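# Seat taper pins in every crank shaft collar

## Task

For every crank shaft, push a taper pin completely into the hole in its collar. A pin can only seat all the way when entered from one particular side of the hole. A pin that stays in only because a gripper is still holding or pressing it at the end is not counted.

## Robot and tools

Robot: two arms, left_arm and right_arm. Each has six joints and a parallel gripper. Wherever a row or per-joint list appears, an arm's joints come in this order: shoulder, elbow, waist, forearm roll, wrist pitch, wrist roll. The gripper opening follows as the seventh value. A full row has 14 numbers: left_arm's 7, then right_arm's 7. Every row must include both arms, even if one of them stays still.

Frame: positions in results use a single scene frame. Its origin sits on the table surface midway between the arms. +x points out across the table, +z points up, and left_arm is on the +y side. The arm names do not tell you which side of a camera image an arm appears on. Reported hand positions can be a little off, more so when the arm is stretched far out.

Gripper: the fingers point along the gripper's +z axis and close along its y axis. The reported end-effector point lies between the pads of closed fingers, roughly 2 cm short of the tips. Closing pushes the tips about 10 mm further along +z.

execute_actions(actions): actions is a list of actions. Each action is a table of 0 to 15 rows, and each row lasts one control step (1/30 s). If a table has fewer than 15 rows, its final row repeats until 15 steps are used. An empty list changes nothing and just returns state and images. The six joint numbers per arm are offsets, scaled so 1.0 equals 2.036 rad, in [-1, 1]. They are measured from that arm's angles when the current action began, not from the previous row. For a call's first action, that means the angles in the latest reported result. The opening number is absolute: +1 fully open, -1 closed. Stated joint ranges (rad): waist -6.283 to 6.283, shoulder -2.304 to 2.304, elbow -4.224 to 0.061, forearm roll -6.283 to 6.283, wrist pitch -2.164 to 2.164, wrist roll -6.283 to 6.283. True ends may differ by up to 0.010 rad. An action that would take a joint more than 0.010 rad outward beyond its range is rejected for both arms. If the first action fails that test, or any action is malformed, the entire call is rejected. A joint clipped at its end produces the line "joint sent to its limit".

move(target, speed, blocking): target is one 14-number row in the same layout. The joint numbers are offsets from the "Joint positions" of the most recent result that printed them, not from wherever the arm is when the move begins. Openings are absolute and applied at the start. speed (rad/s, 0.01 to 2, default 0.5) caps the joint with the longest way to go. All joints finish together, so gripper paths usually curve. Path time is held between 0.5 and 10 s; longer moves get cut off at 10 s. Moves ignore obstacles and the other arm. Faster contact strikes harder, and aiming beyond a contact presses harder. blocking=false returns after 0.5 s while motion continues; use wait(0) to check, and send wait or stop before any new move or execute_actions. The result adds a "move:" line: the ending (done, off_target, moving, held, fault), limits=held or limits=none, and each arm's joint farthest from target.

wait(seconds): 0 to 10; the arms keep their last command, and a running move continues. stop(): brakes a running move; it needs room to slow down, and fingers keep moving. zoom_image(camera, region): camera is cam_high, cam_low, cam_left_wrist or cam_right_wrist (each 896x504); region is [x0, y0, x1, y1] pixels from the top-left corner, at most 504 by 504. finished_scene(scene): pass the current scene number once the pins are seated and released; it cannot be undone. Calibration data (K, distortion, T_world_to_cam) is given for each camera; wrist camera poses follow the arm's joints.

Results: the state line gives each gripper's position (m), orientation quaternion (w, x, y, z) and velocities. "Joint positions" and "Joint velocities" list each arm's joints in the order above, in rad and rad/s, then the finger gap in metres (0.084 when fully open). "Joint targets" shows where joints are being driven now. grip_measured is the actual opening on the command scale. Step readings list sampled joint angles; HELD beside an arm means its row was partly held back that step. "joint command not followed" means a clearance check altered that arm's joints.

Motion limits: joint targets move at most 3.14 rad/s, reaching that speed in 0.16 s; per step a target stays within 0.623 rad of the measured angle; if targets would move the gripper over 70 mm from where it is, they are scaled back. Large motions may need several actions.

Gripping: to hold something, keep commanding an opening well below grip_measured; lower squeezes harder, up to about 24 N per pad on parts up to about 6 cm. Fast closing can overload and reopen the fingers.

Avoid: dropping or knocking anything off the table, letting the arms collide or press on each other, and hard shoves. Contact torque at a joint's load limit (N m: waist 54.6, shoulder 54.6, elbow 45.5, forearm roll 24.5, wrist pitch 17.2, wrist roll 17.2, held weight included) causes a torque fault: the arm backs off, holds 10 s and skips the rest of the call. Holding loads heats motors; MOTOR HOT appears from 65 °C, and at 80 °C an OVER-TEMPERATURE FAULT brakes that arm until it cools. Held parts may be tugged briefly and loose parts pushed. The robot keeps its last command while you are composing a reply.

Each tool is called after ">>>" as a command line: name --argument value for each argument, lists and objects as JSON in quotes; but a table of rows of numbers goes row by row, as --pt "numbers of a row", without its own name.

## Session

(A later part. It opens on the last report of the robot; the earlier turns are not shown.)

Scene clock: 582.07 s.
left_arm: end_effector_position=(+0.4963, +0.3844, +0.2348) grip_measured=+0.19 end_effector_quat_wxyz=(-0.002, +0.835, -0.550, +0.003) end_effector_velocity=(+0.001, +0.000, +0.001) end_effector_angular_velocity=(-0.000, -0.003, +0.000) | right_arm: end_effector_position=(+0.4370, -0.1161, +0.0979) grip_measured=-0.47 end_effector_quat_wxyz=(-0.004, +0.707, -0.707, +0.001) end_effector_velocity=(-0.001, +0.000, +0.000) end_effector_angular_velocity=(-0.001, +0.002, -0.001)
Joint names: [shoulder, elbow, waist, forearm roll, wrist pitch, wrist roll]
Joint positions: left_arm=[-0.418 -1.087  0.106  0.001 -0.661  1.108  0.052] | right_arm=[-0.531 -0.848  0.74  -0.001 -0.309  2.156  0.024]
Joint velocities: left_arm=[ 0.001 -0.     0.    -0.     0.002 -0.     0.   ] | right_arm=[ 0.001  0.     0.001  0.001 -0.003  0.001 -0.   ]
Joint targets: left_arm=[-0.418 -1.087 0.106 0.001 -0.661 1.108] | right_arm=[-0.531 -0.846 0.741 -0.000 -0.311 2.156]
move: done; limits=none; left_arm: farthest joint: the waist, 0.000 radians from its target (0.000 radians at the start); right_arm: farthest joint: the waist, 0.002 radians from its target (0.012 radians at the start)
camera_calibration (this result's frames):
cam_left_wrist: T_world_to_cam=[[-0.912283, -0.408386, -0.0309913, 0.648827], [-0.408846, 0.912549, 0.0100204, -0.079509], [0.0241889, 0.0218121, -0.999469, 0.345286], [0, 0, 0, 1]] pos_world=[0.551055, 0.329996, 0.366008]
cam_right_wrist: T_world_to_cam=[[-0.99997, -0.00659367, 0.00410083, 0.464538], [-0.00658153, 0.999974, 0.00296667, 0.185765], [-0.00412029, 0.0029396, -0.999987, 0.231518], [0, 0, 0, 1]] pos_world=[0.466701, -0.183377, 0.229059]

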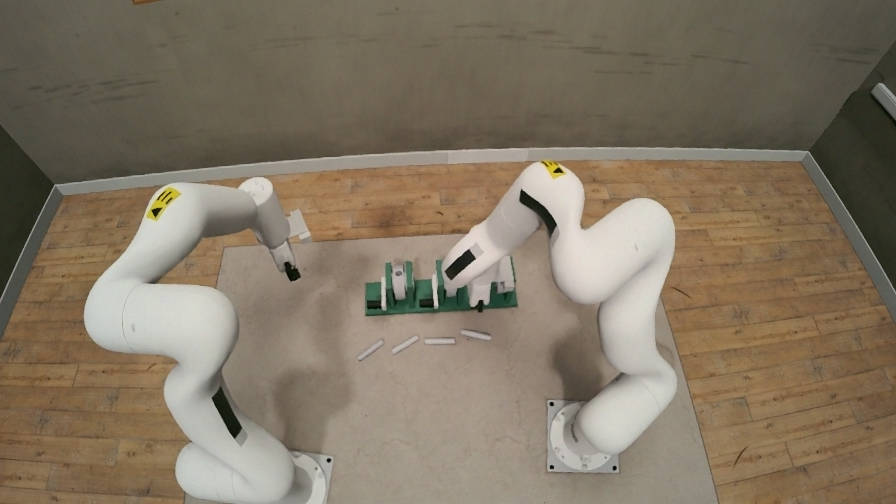

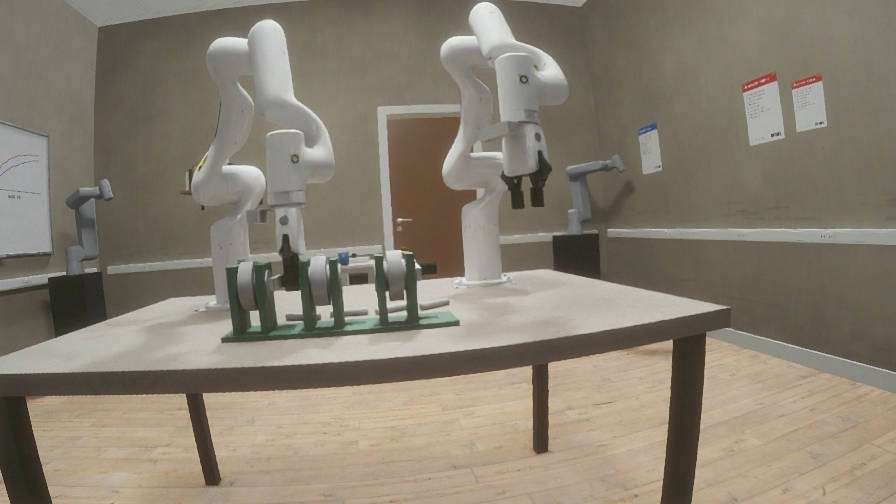

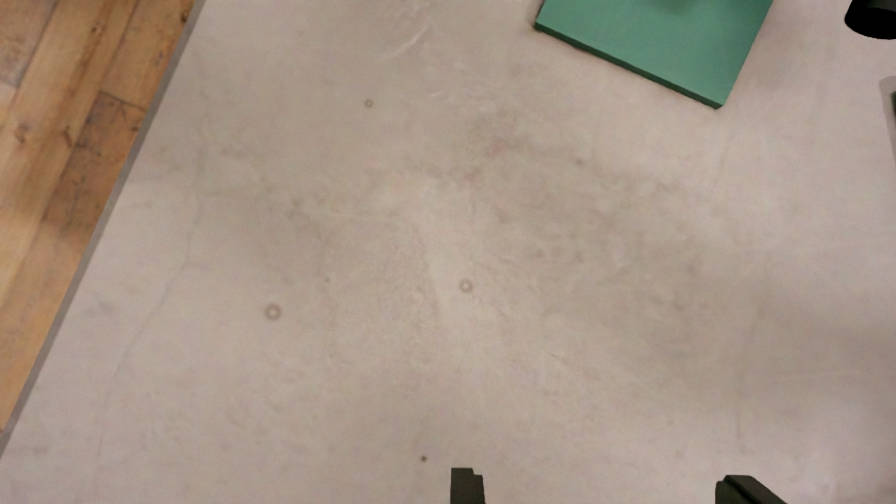

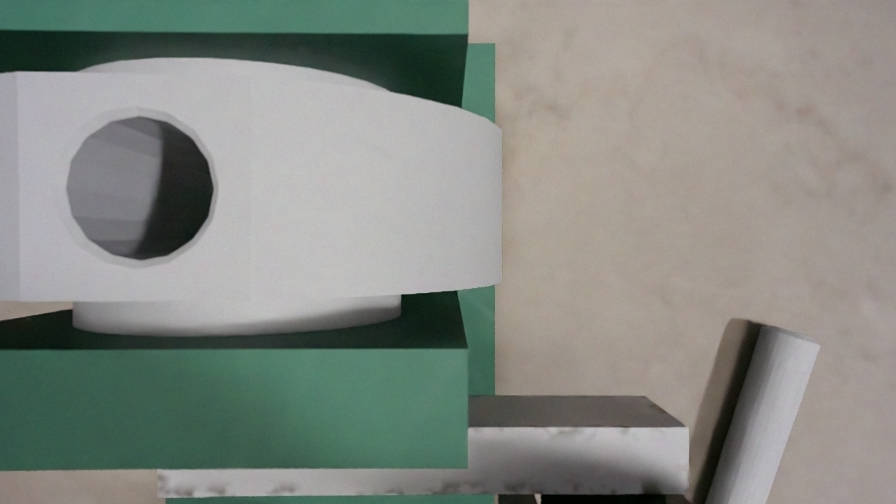

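>>> move --target '[0,0,0,0,0,0,0.2,0,0,0,0,0,0,0.2]'

>>> move --target '[0,0,0,0,0,0,0.2,0.12,0,0,0,-0.12,0,0.2]'

Scene clock: 624.30 s.
left_arm: end_effector_position=(+0.4963, +0.3844, +0.2348) grip_measured=+0.19 end_effector_quat_wxyz=(-0.002, +0.835, -0.550, +0.003) end_effector_velocity=(-0.000, -0.000, +0.001) end_effector_angular_velocity=(+0.000, -0.000, -0.001) | right_arm: end_effector_position=(+0.4369, -0.1161, +0.0979) grip_measured=+0.19 end_effector_quat_wxyz=(-0.004, +0.707, -0.707, +0.001) end_effector_velocity=(+0.002, +0.000, +0.001) end_effector_angular_velocity=(+0.002, -0.004, -0.002)
Joint names: [shoulder, elbow, waist, forearm roll, wrist pitch, wrist roll]
Joint positions: left_arm=[-0.418 -1.087  0.106  0.001 -0.661  1.108  0.052] | right_arm=[-0.531 -0.848  0.74  -0.001 -0.309  2.156  0.052]
Joint velocities: left_arm=[ 0.001  0.    -0.     0.    -0.001  0.    -0.   ] | right_arm=[ 0.003 -0.001 -0.002 -0.     0.001  0.    -0.   ]
Joint targets: left_arm=[-0.418 -1.087 0.106 0.001 -0.661 1.108] | right_arm=[-0.531 -0.848 0.740 -0.001 -0.309 2.156]
move: done; limits=none; left_arm: farthest joint: the waist, 0.000 radians from its target (0.000 radians at the start); right_arm: farthest joint: the waist, 0.000 radians from its target (0.000 radians at the start)
camera_calibration (this result's frames):
cam_left_wrist: T_world_to_cam=[[-0.912283, -0.408386, -0.0309912, 0.648827], [-0.408846, 0.912549, 0.0100205, -0.079509], [0.0241887, 0.0218122, -0.999469, 0.345287], [0, 0, 0, 1]] pos_world=[0.551055, 0.329996, 0.366008]
cam_right_wrist: T_world_to_cam=[[-0.999969, -0.00662343, 0.00428749, 0.464435], [-0.00661123, 0.999974, 0.00285377, 0.185813], [-0.00430629, 0.00282534, -0.999987, 0.231555], [0, 0, 0, 1]] pos_world=[0.466646, -0.183387, 0.22903]

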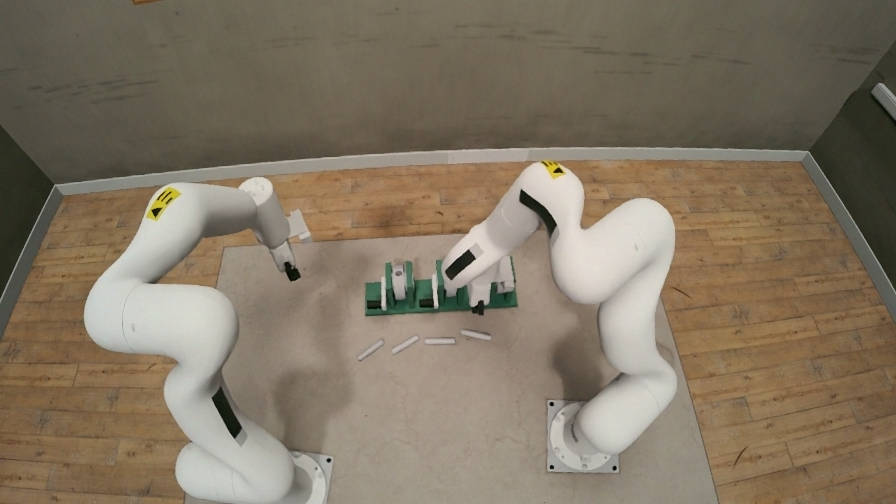

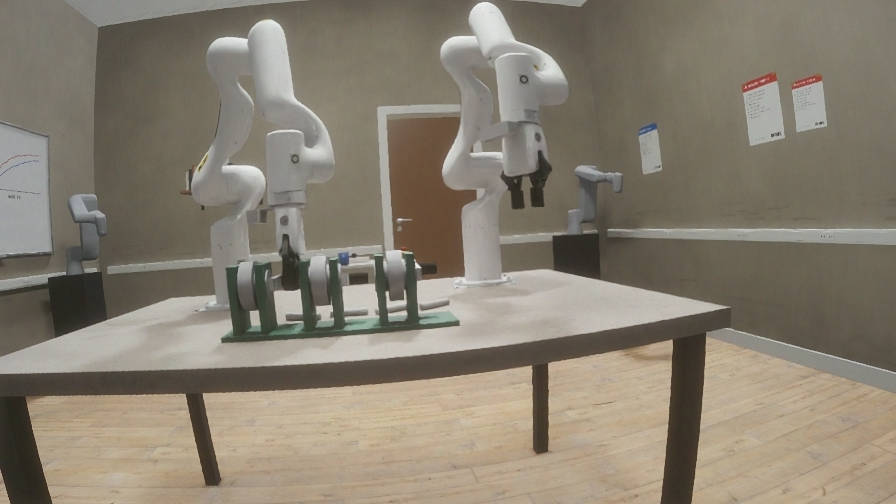

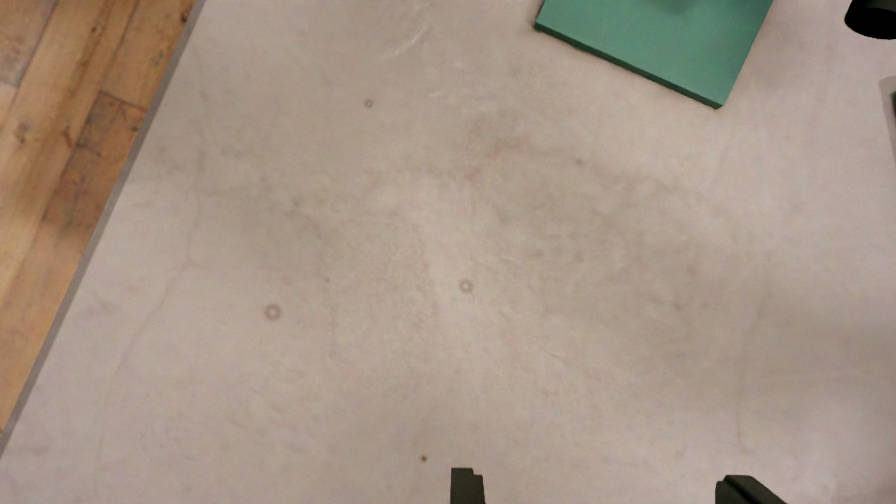

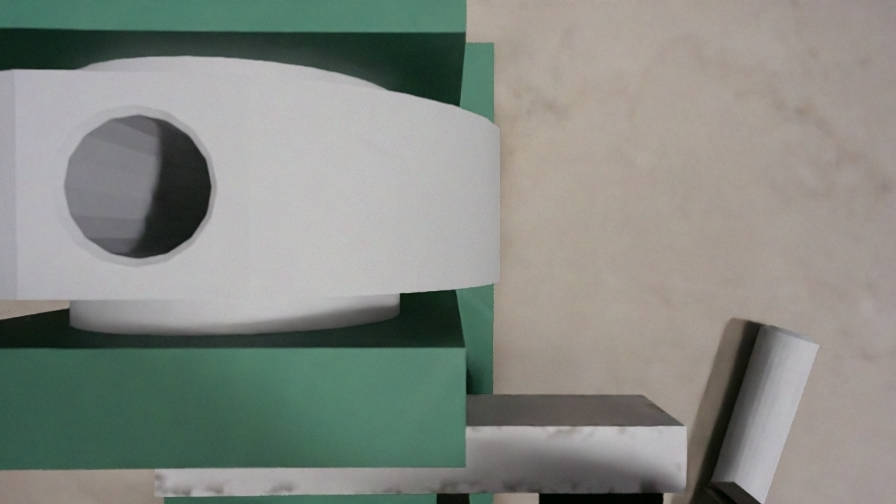

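Scene clock: 625.23 s.
left_arm: end_effector_position=(+0.4963, +0.3844, +0.2348) grip_measured=+0.19 end_effector_quat_wxyz=(-0.002, +0.835, -0.550, +0.003) end_effector_velocity=(+0.000, +0.001, -0.000) end_effector_angular_velocity=(-0.000, -0.001, +0.002) | right_arm: end_effector_position=(+0.4294, -0.1211, +0.2125) grip_measured=+0.19 end_effector_quat_wxyz=(-0.003, +0.707, -0.707, +0.001) end_effector_velocity=(+0.000, +0.000, +0.002) end_effector_angular_velocity=(+0.001, -0.002, +0.002)
Joint names: [shoulder, elbow, waist, forearm roll, wrist pitch, wrist roll]
Joint positions: left_arm=[-0.418 -1.087  0.106  0.001 -0.661  1.108  0.052] | right_arm=[-0.287 -0.847  0.74  -0.001 -0.553  2.156  0.052]
Joint velocities: left_arm=[-0.     0.     0.002 -0.     0.001  0.    -0.   ] | right_arm=[ 0.003 -0.001  0.001 -0.    -0.002 -0.001 -0.   ]
Joint targets: left_arm=[-0.418 -1.087 0.106 0.001 -0.661 1.108] | right_arm=[-0.286 -0.848 0.740 -0.001 -0.553 2.156]
move: done; limits=none; left_arm: farthest joint: the waist, 0.000 radians from its target (0.000 radians at the start); right_arm: farthest joint: the elbow, 0.001 radians from its target (0.000 radians at the start)
camera_calibration (this result's frames):
cam_left_wrist: T_world_to_cam=[[-0.912283, -0.408386, -0.0309911, 0.648827], [-0.408846, 0.912549, 0.0100206, -0.0795091], [0.0241886, 0.0218122, -0.999469, 0.345287], [0, 0, 0, 1]] pos_world=[0.551055, 0.329996, 0.366008]
cam_right_wrist: T_world_to_cam=[[-0.999967, -0.00653456, 0.00479886, 0.456337], [-0.00652359, 0.999976, 0.00229731, 0.190509], [-0.00481375, 0.00226593, -0.999986, 0.346267], [0, 0, 0, 1]] pos_world=[0.459231, -0.188307, 0.343635]

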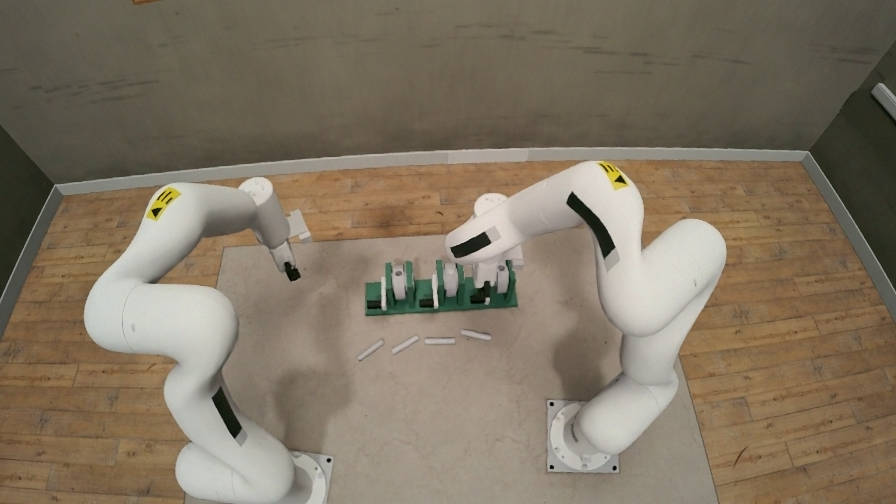

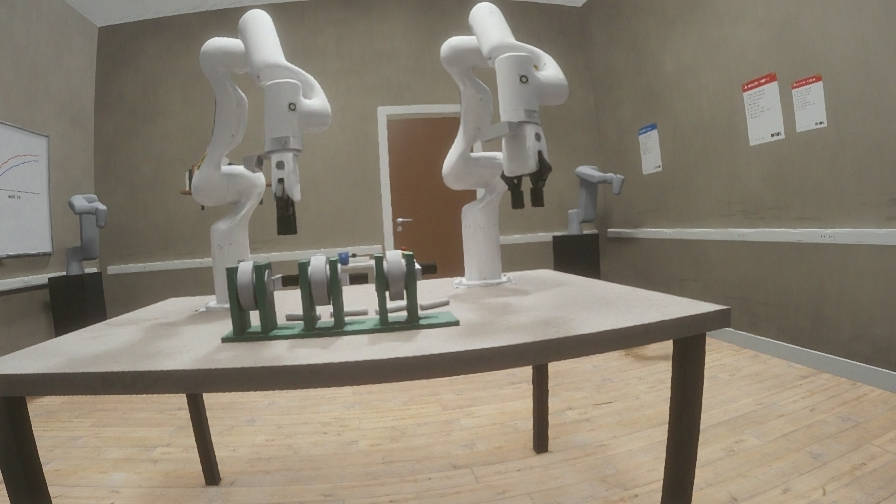

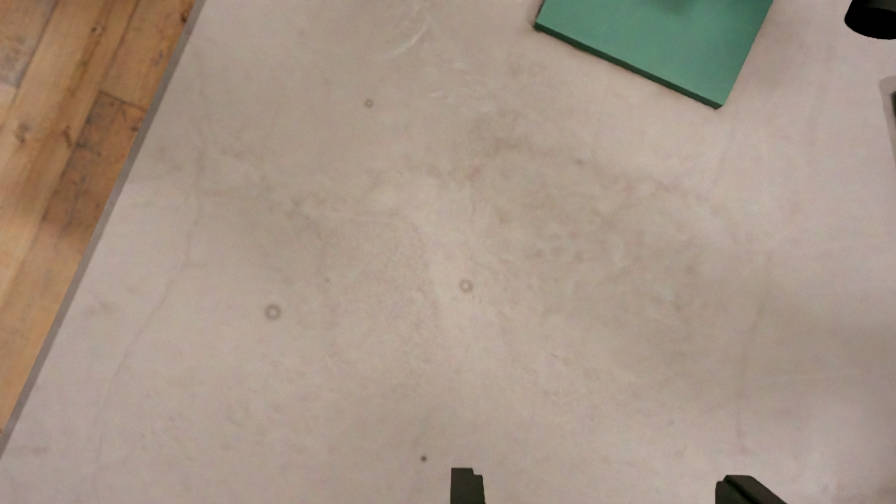

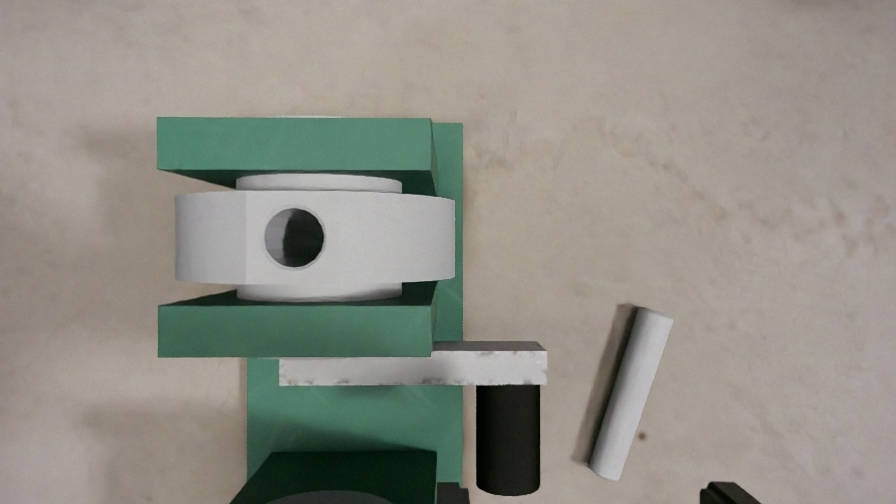

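>>> move --target '[0,0,0,0,0,0,0.2,-0.03,0.0987,0.0373,0,0.125,0.1876,0.1]'

>>> move --target '[0,0,0,0,0,0,0.2,-0.1318,-0.015,0,0,0.117,0,0.1]' --speed 0.25

>>> execute_actions --actions '[[[0,0,0,0,0,0,0.2,0,0,0,0,0,0,-0.3]],[[0,0,0,0,0,0,0.2,0,0,0,0,0,0,-0.58]],[[0,0,0,0,0,0,0.2,0,0,0,0,0,0,-0.63]]]'

>>> move --target '[0,0,0,0,0,0,0.2,0.06,0.01,0,0,-0.05,0,-0.63]' --speed 0.08

Scene clock: 647.23 s.
left_arm: end_effector_position=(+0.4963, +0.3844, +0.2348) grip_measured=+0.19 end_effector_quat_wxyz=(-0.002, +0.835, -0.550, +0.003) end_effector_velocity=(-0.000, -0.000, -0.000) end_effector_angular_velocity=(+0.000, +0.001, -0.001) | right_arm: end_effector_position=(+0.3584, -0.1315, +0.1232) grip_measured=+0.09 end_effector_quat_wxyz=(+0.000, -0.591, +0.807, -0.000) end_effector_velocity=(-0.001, -0.000, -0.001) end_effector_angular_velocity=(-0.001, +0.002, +0.000)
Joint names: [shoulder, elbow, waist, forearm roll, wrist pitch, wrist roll]
Joint positions: left_arm=[-0.418 -1.087  0.106  0.001 -0.661  1.108  0.052] | right_arm=[-0.348 -0.647  0.816 -0.001 -0.299  2.537  0.048]
Joint velocities: left_arm=[-0.001  0.    -0.001  0.     0.    -0.    -0.   ] | right_arm=[-0.001  0.002  0.001  0.     0.001  0.001 -0.   ]
Joint targets: left_arm=[-0.418 -1.087 0.106 0.001 -0.661 1.108] | right_arm=[-0.348 -0.646 0.816 -0.001 -0.299 2.538]
move: done; limits=none; left_arm: farthest joint: the waist, 0.000 radians from its target (0.000 radians at the start); right_arm: farthest joint: the elbow, 0.001 radians from its target (0.201 radians at the start)
camera_calibration (this result's frames):
cam_left_wrist: T_world_to_cam=[[-0.912283, -0.408386, -0.0309913, 0.648827], [-0.408846, 0.912549, 0.0100205, -0.079509], [0.0241889, 0.0218122, -0.999469, 0.345286], [0, 0, 0, 1]] pos_world=[0.551055, 0.329996, 0.366008]
cam_right_wrist: T_world_to_cam=[[-0.95548, 0.294857, 0.0107988, 0.408588], [0.294861, 0.955539, -0.001298, 0.087214], [-0.0107014, 0.00194392, -0.999941, 0.258761], [0, 0, 0, 1]] pos_world=[0.367451, -0.204315, 0.254447]

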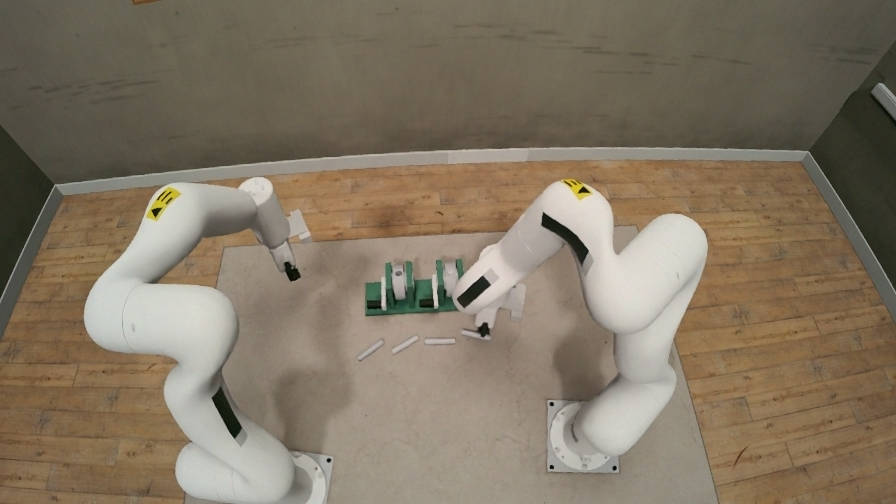

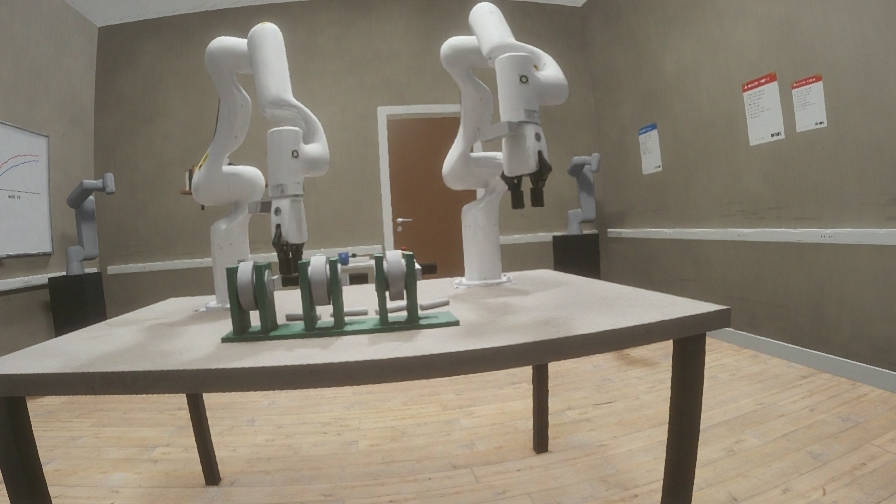

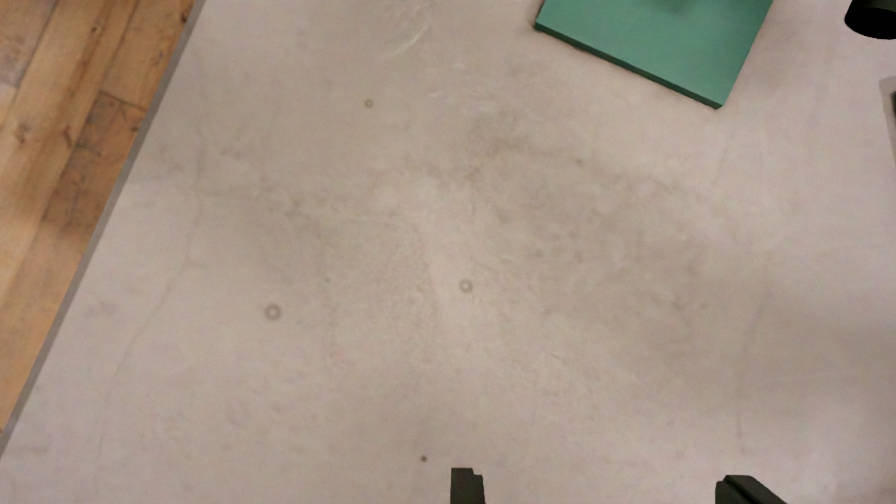

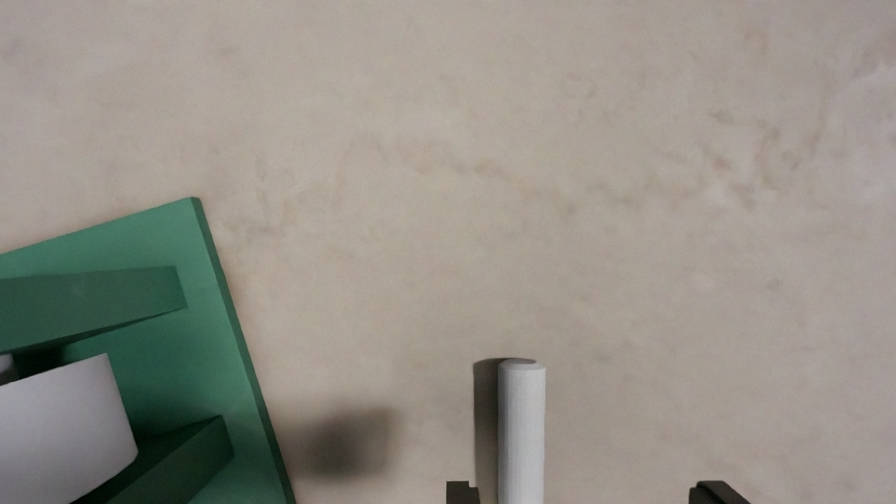

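Scene clock: 648.67 s.
left_arm: end_effector_position=(+0.4963, +0.3844, +0.2348) grip_measured=+0.19 end_effector_quat_wxyz=(-0.002, +0.835, -0.550, +0.003) end_effector_velocity=(-0.000, -0.000, +0.000) end_effector_angular_velocity=(-0.000, +0.001, +0.000) | right_arm: end_effector_position=(+0.3581, -0.1316, +0.0219) grip_measured=+0.09 end_effector_quat_wxyz=(+0.000, -0.591, +0.807, -0.000) end_effector_velocity=(-0.001, -0.000, -0.001) end_effector_angular_velocity=(-0.000, +0.001, +0.000)
Joint names: [shoulder, elbow, waist, forearm roll, wrist pitch, wrist roll]
Joint positions: left_arm=[-0.418 -1.087  0.106  0.001 -0.661  1.108  0.052] | right_arm=[-0.616 -0.677  0.816 -0.001 -0.061  2.537  0.048]
Joint velocities: left_arm=[ 0.     0.    -0.    -0.001 -0.001  0.    -0.   ] | right_arm=[-0.001  0.001  0.     0.     0.001 -0.    -0.   ]
Joint targets: left_arm=[-0.418 -1.087 0.106 0.001 -0.661 1.108] | right_arm=[-0.616 -0.677 0.816 -0.001 -0.061 2.537]
move: done; limits=none; left_arm: farthest joint: the waist, 0.000 radians from its target (0.000 radians at the start); right_arm: farthest joint: the shoulder, 0.001 radians from its target (0.268 radians at the start)
camera_calibration (this result's frames):
cam_left_wrist: T_world_to_cam=[[-0.912283, -0.408386, -0.0309914, 0.648827], [-0.408846, 0.912549, 0.0100205, -0.079509], [0.024189, 0.0218122, -0.999469, 0.345286], [0, 0, 0, 1]] pos_world=[0.551055, 0.329996, 0.366008]
cam_right_wrist: T_world_to_cam=[[-0.955496, 0.294816, 0.0104995, 0.409454], [0.294827, 0.95555, -0.000530849, 0.0873323], [-0.0101893, 0.00258832, -0.999945, 0.157374], [0, 0, 0, 1]] pos_world=[0.367087, -0.204572, 0.153113]

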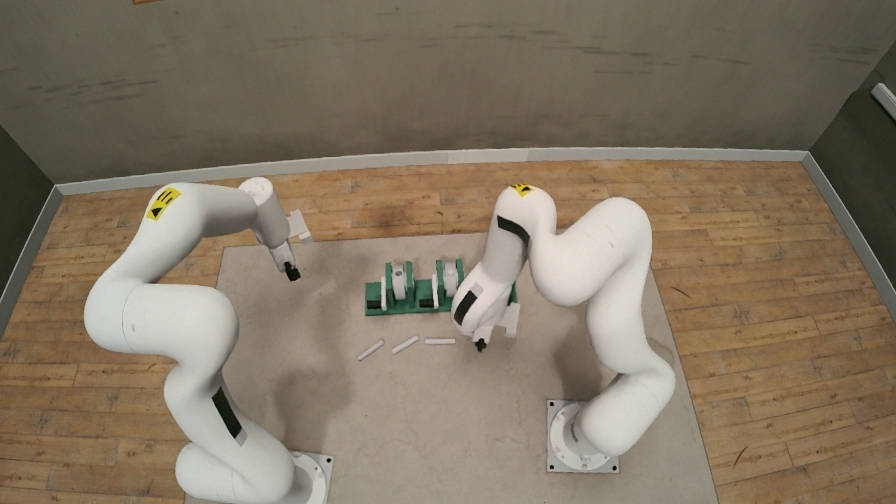

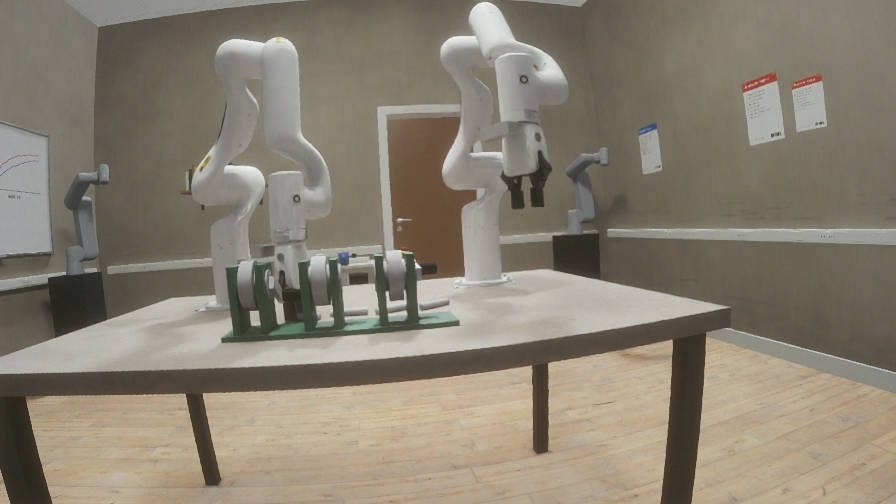

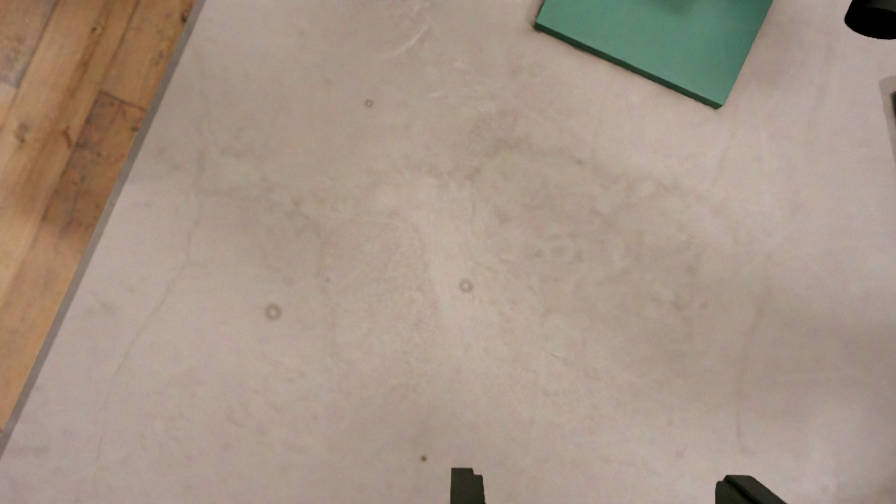

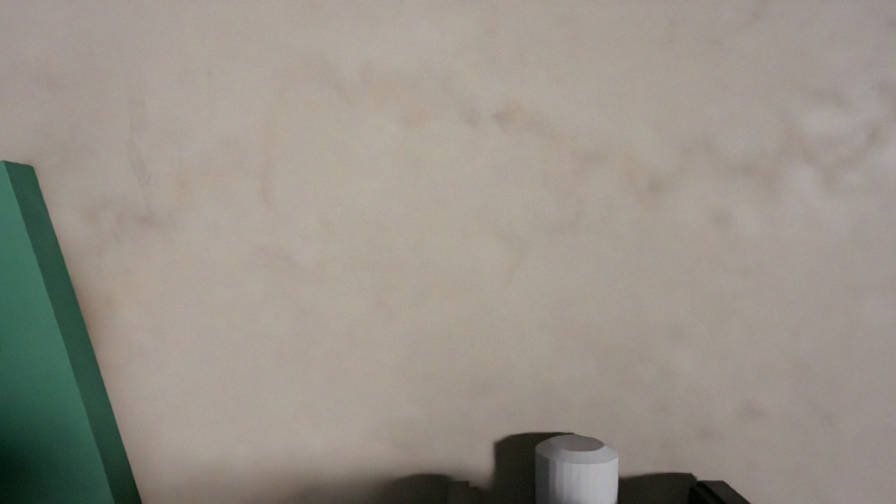

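Scene clock: 650.17 s.
left_arm: end_effector_position=(+0.4963, +0.3844, +0.2348) grip_measured=+0.19 end_effector_quat_wxyz=(-0.002, +0.835, -0.550, +0.003) end_effector_velocity=(+0.000, +0.000, +0.000) end_effector_angular_velocity=(+0.000, -0.000, +0.000) | right_arm: end_effector_position=(+0.3581, -0.1316, +0.0219) grip_measured=-0.62 end_effector_quat_wxyz=(+0.000, -0.591, +0.807, -0.000) end_effector_velocity=(+0.000, +0.000, +0.001) end_effector_angular_velocity=(+0.001, -0.001, -0.002)
Joint names: [shoulder, elbow, waist, forearm roll, wrist pitch, wrist roll]
Joint positions: left_arm=[-0.418 -1.087  0.106  0.001 -0.661  1.108  0.052] | right_arm=[-0.616 -0.677  0.816 -0.001 -0.061  2.537  0.017]
Joint velocities: left_arm=[ 0. -0.  0.  0.  0. -0. -0.] | right_arm=[ 0.002  0.    -0.     0.    -0.     0.001  0.   ]
Joint targets: left_arm=[-0.418 -1.087 0.106 0.001 -0.661 1.108] | right_arm=[-0.616 -0.677 0.816 -0.001 -0.061 2.537]
Step readings (joint positions; steps 1 to 15: 1st action; 16 to 30: 2nd action; 31 to 45: 3rd action):
0: left_arm=[-0.418 -1.087 0.106 0.001 -0.661 1.108] | right_arm=[-0.616 -0.677 0.816 -0.001 -0.061 2.537]
1: left_arm=[-0.418 -1.087 0.106 0.001 -0.661 1.108] | right_arm=[-0.616 -0.677 0.816 -0.001 -0.061 2.537]
2: left_arm=[-0.418 -1.087 0.106 0.001 -0.661 1.108] | right_arm=[-0.616 -0.677 0.816 -0.001 -0.061 2.537]
4: left_arm=[-0.418 -1.087 0.106 0.001 -0.661 1.108] | right_arm=[-0.616 -0.677 0.816 -0.001 -0.061 2.537]
8: left_arm=[-0.418 -1.087 0.106 0.001 -0.661 1.108] | right_arm=[-0.616 -0.677 0.816 -0.001 -0.061 2.537]
15: left_arm=[-0.418 -1.087 0.106 0.001 -0.661 1.108] | right_arm=[-0.616 -0.677 0.816 -0.001 -0.061 2.537]
16: left_arm=[-0.418 -1.087 0.106 0.001 -0.661 1.108] | right_arm=[-0.616 -0.677 0.816 -0.001 -0.061 2.537]
17: left_arm=[-0.418 -1.087 0.106 0.001 -0.661 1.108] | right_arm=[-0.616 -0.677 0.816 -0.001 -0.061 2.537]
19: left_arm=[-0.418 -1.087 0.106 0.001 -0.661 1.108] | right_arm=[-0.616 -0.677 0.816 -0.001 -0.061 2.537]
23: left_arm=[-0.418 -1.087 0.106 0.001 -0.661 1.108] | right_arm=[-0.616 -0.677 0.816 -0.001 -0.061 2.537]
30: left_arm=[-0.418 -1.087 0.106 0.001 -0.661 1.108] | right_arm=[-0.616 -0.677 0.816 -0.001 -0.061 2.537]
31: left_arm=[-0.418 -1.087 0.106 0.001 -0.661 1.108] | right_arm=[-0.616 -0.677 0.816 -0.001 -0.061 2.537]
32: left_arm=[-0.418 -1.087 0.106 0.001 -0.661 1.108] | right_arm=[-0.616 -0.677 0.816 -0.001 -0.061 2.537]
34: left_arm=[-0.418 -1.087 0.106 0.001 -0.661 1.108] | right_arm=[-0.616 -0.677 0.816 -0.001 -0.061 2.537]
38: left_arm=[-0.418 -1.087 0.106 0.001 -0.661 1.108] | right_arm=[-0.616 -0.677 0.816 -0.001 -0.061 2.537]
45: Joint positions above
camera_calibration (this result's frames):
cam_left_wrist: T_world_to_cam=[[-0.912283, -0.408386, -0.0309915, 0.648827], [-0.408846, 0.912549, 0.0100204, -0.079509], [0.0241891, 0.0218122, -0.999469, 0.345286], [0, 0, 0, 1]] pos_world=[0.551055, 0.329996, 0.366008]
cam_right_wrist: T_world_to_cam=[[-0.955499, 0.294806, 0.0105132, 0.40945], [0.294817, 0.955554, -0.000550453, 0.0873373], [-0.0102082, 0.0025735, -0.999945, 0.157392], [0, 0, 0, 1]] pos_world=[0.367088, -0.204569, 0.153127]

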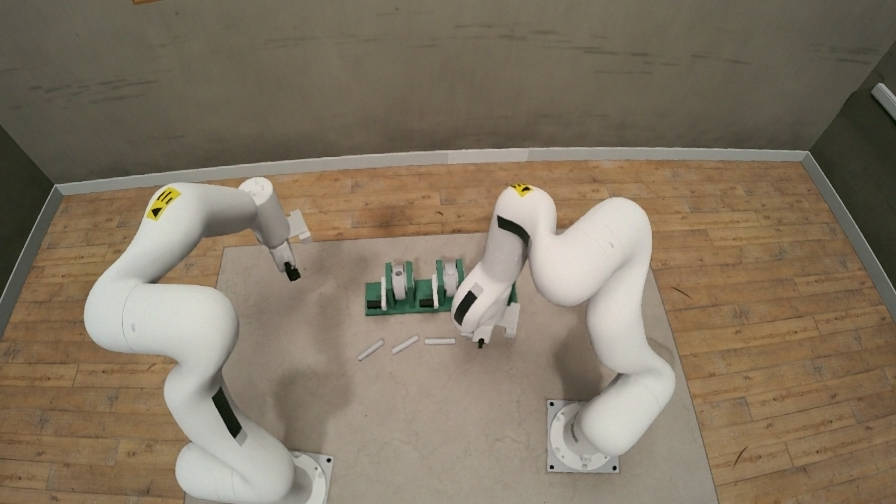

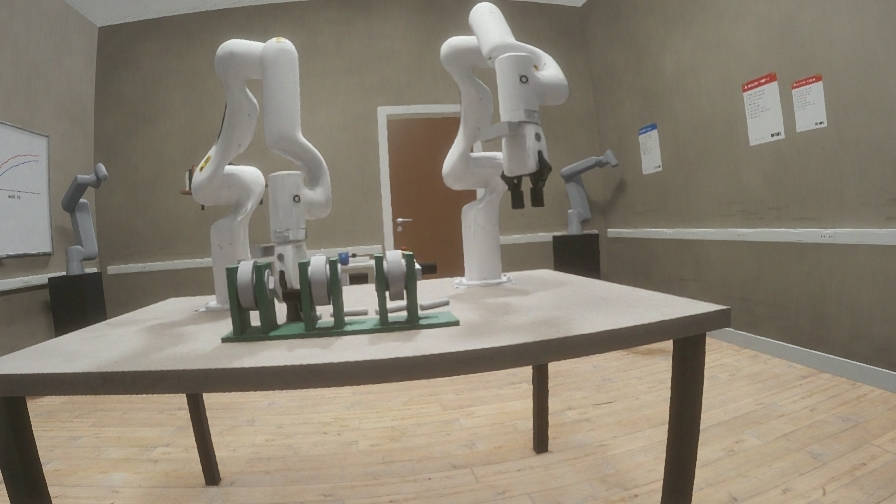

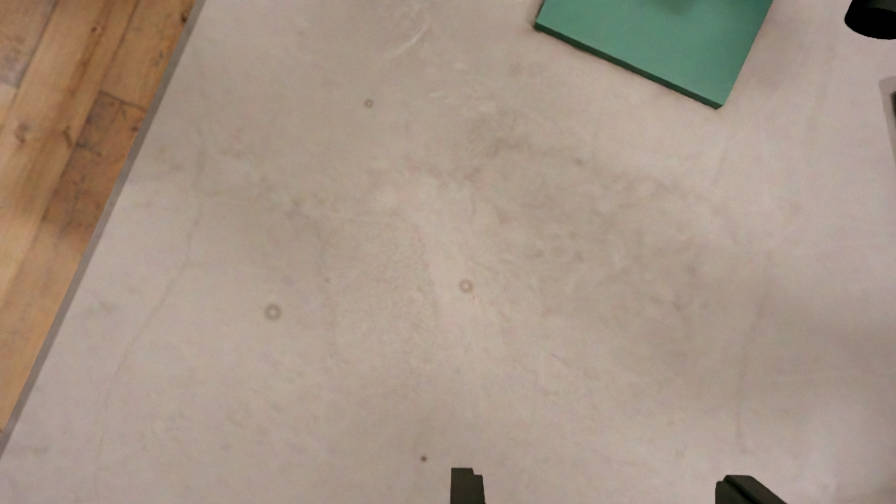

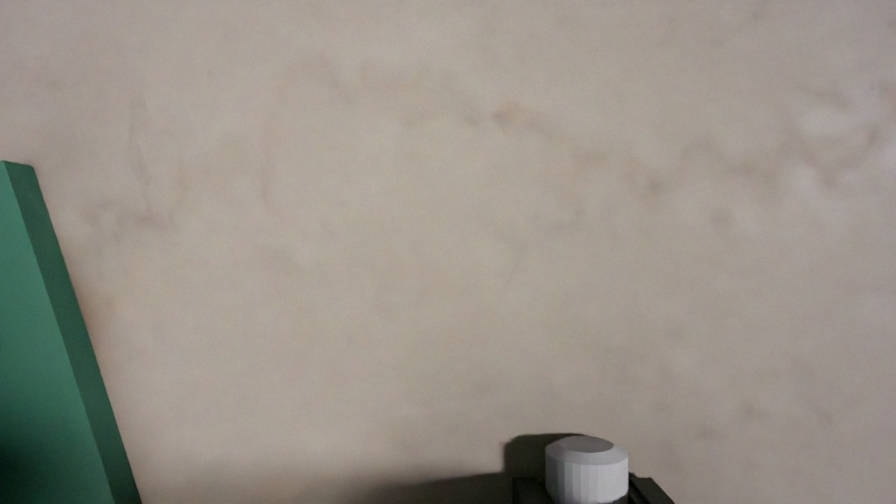

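Scene clock: 652.00 s.
left_arm: end_effector_position=(+0.4963, +0.3844, +0.2348) grip_measured=+0.19 end_effector_quat_wxyz=(-0.002, +0.835, -0.550, +0.003) end_effector_velocity=(+0.001, -0.000, +0.000) end_effector_angular_velocity=(-0.000, -0.003, -0.001) | right_arm: end_effector_position=(+0.3588, -0.1311, +0.0670) grip_measured=-0.62 end_effector_quat_wxyz=(+0.000, -0.591, +0.807, -0.000) end_effector_velocity=(-0.000, -0.000, -0.000) end_effector_angular_velocity=(-0.001, +0.001, +0.000)
Joint names: [shoulder, elbow, waist, forearm roll, wrist pitch, wrist roll]
Joint positions: left_arm=[-0.418 -1.087  0.106  0.001 -0.661  1.108  0.052] | right_arm=[-0.494 -0.657  0.816 -0.001 -0.162  2.537  0.017]
Joint velocities: left_arm=[ 0.     0.    -0.001 -0.     0.003 -0.     0.   ] | right_arm=[-0.001 -0.    -0.     0.    -0.001 -0.001 -0.   ]
Joint targets: left_arm=[-0.418 -1.087 0.106 0.001 -0.661 1.108] | right_arm=[-0.494 -0.657 0.816 -0.001 -0.162 2.537]
move: done; limits=none; left_arm: farthest joint: the waist, 0.000 radians from its target (0.000 radians at the start); right_arm: farthest joint: the waist, 0.000 radians from its target (0.000 radians at the start)
camera_calibration (this result's frames):
cam_left_wrist: T_world_to_cam=[[-0.912283, -0.408386, -0.0309914, 0.648827], [-0.408846, 0.912549, 0.0100204, -0.0795089], [0.024189, 0.0218121, -0.999469, 0.345286], [0, 0, 0, 1]] pos_world=[0.551055, 0.329996, 0.366008]
cam_right_wrist: T_world_to_cam=[[-0.955495, 0.294818, 0.0105231, 0.409472], [0.294827, 0.95555, -0.000712292, 0.0866985], [-0.0102654, 0.00242191, -0.999944, 0.202436], [0, 0, 0, 1]] pos_world=[0.367766, -0.204055, 0.198177]

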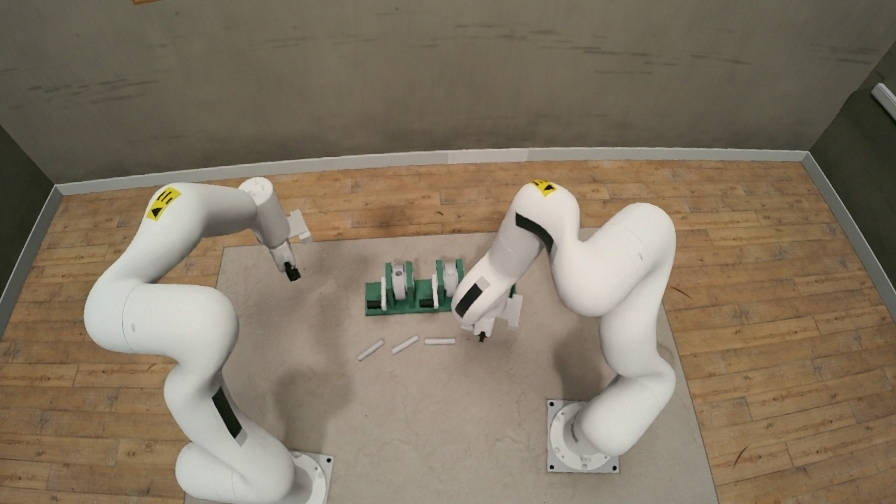

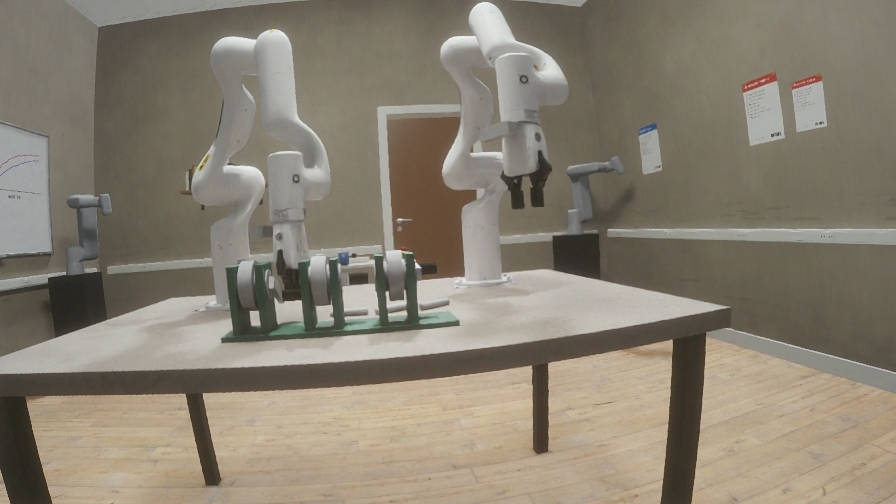

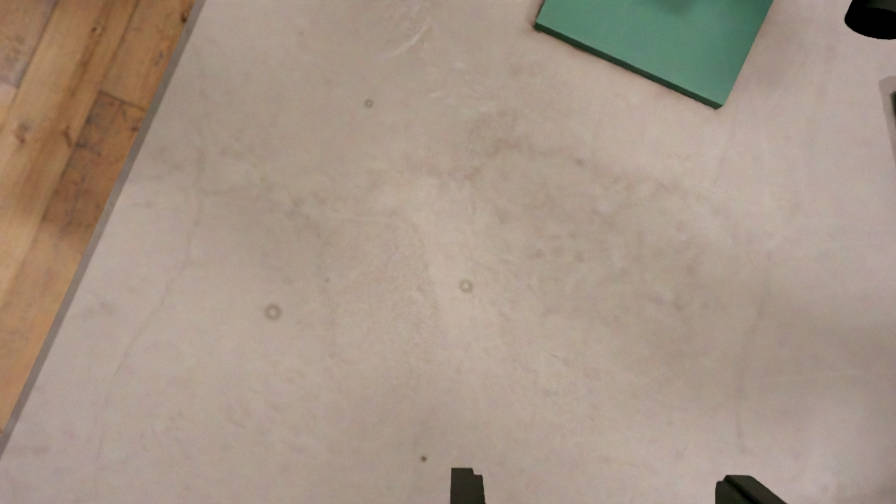

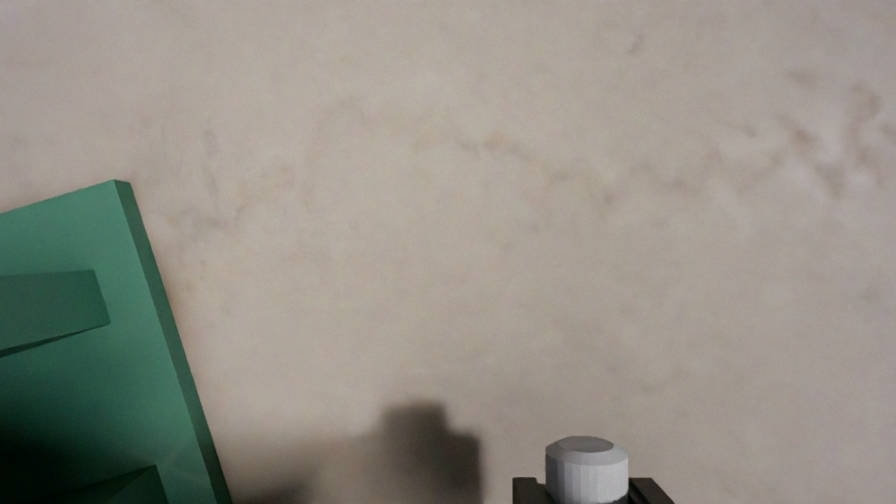

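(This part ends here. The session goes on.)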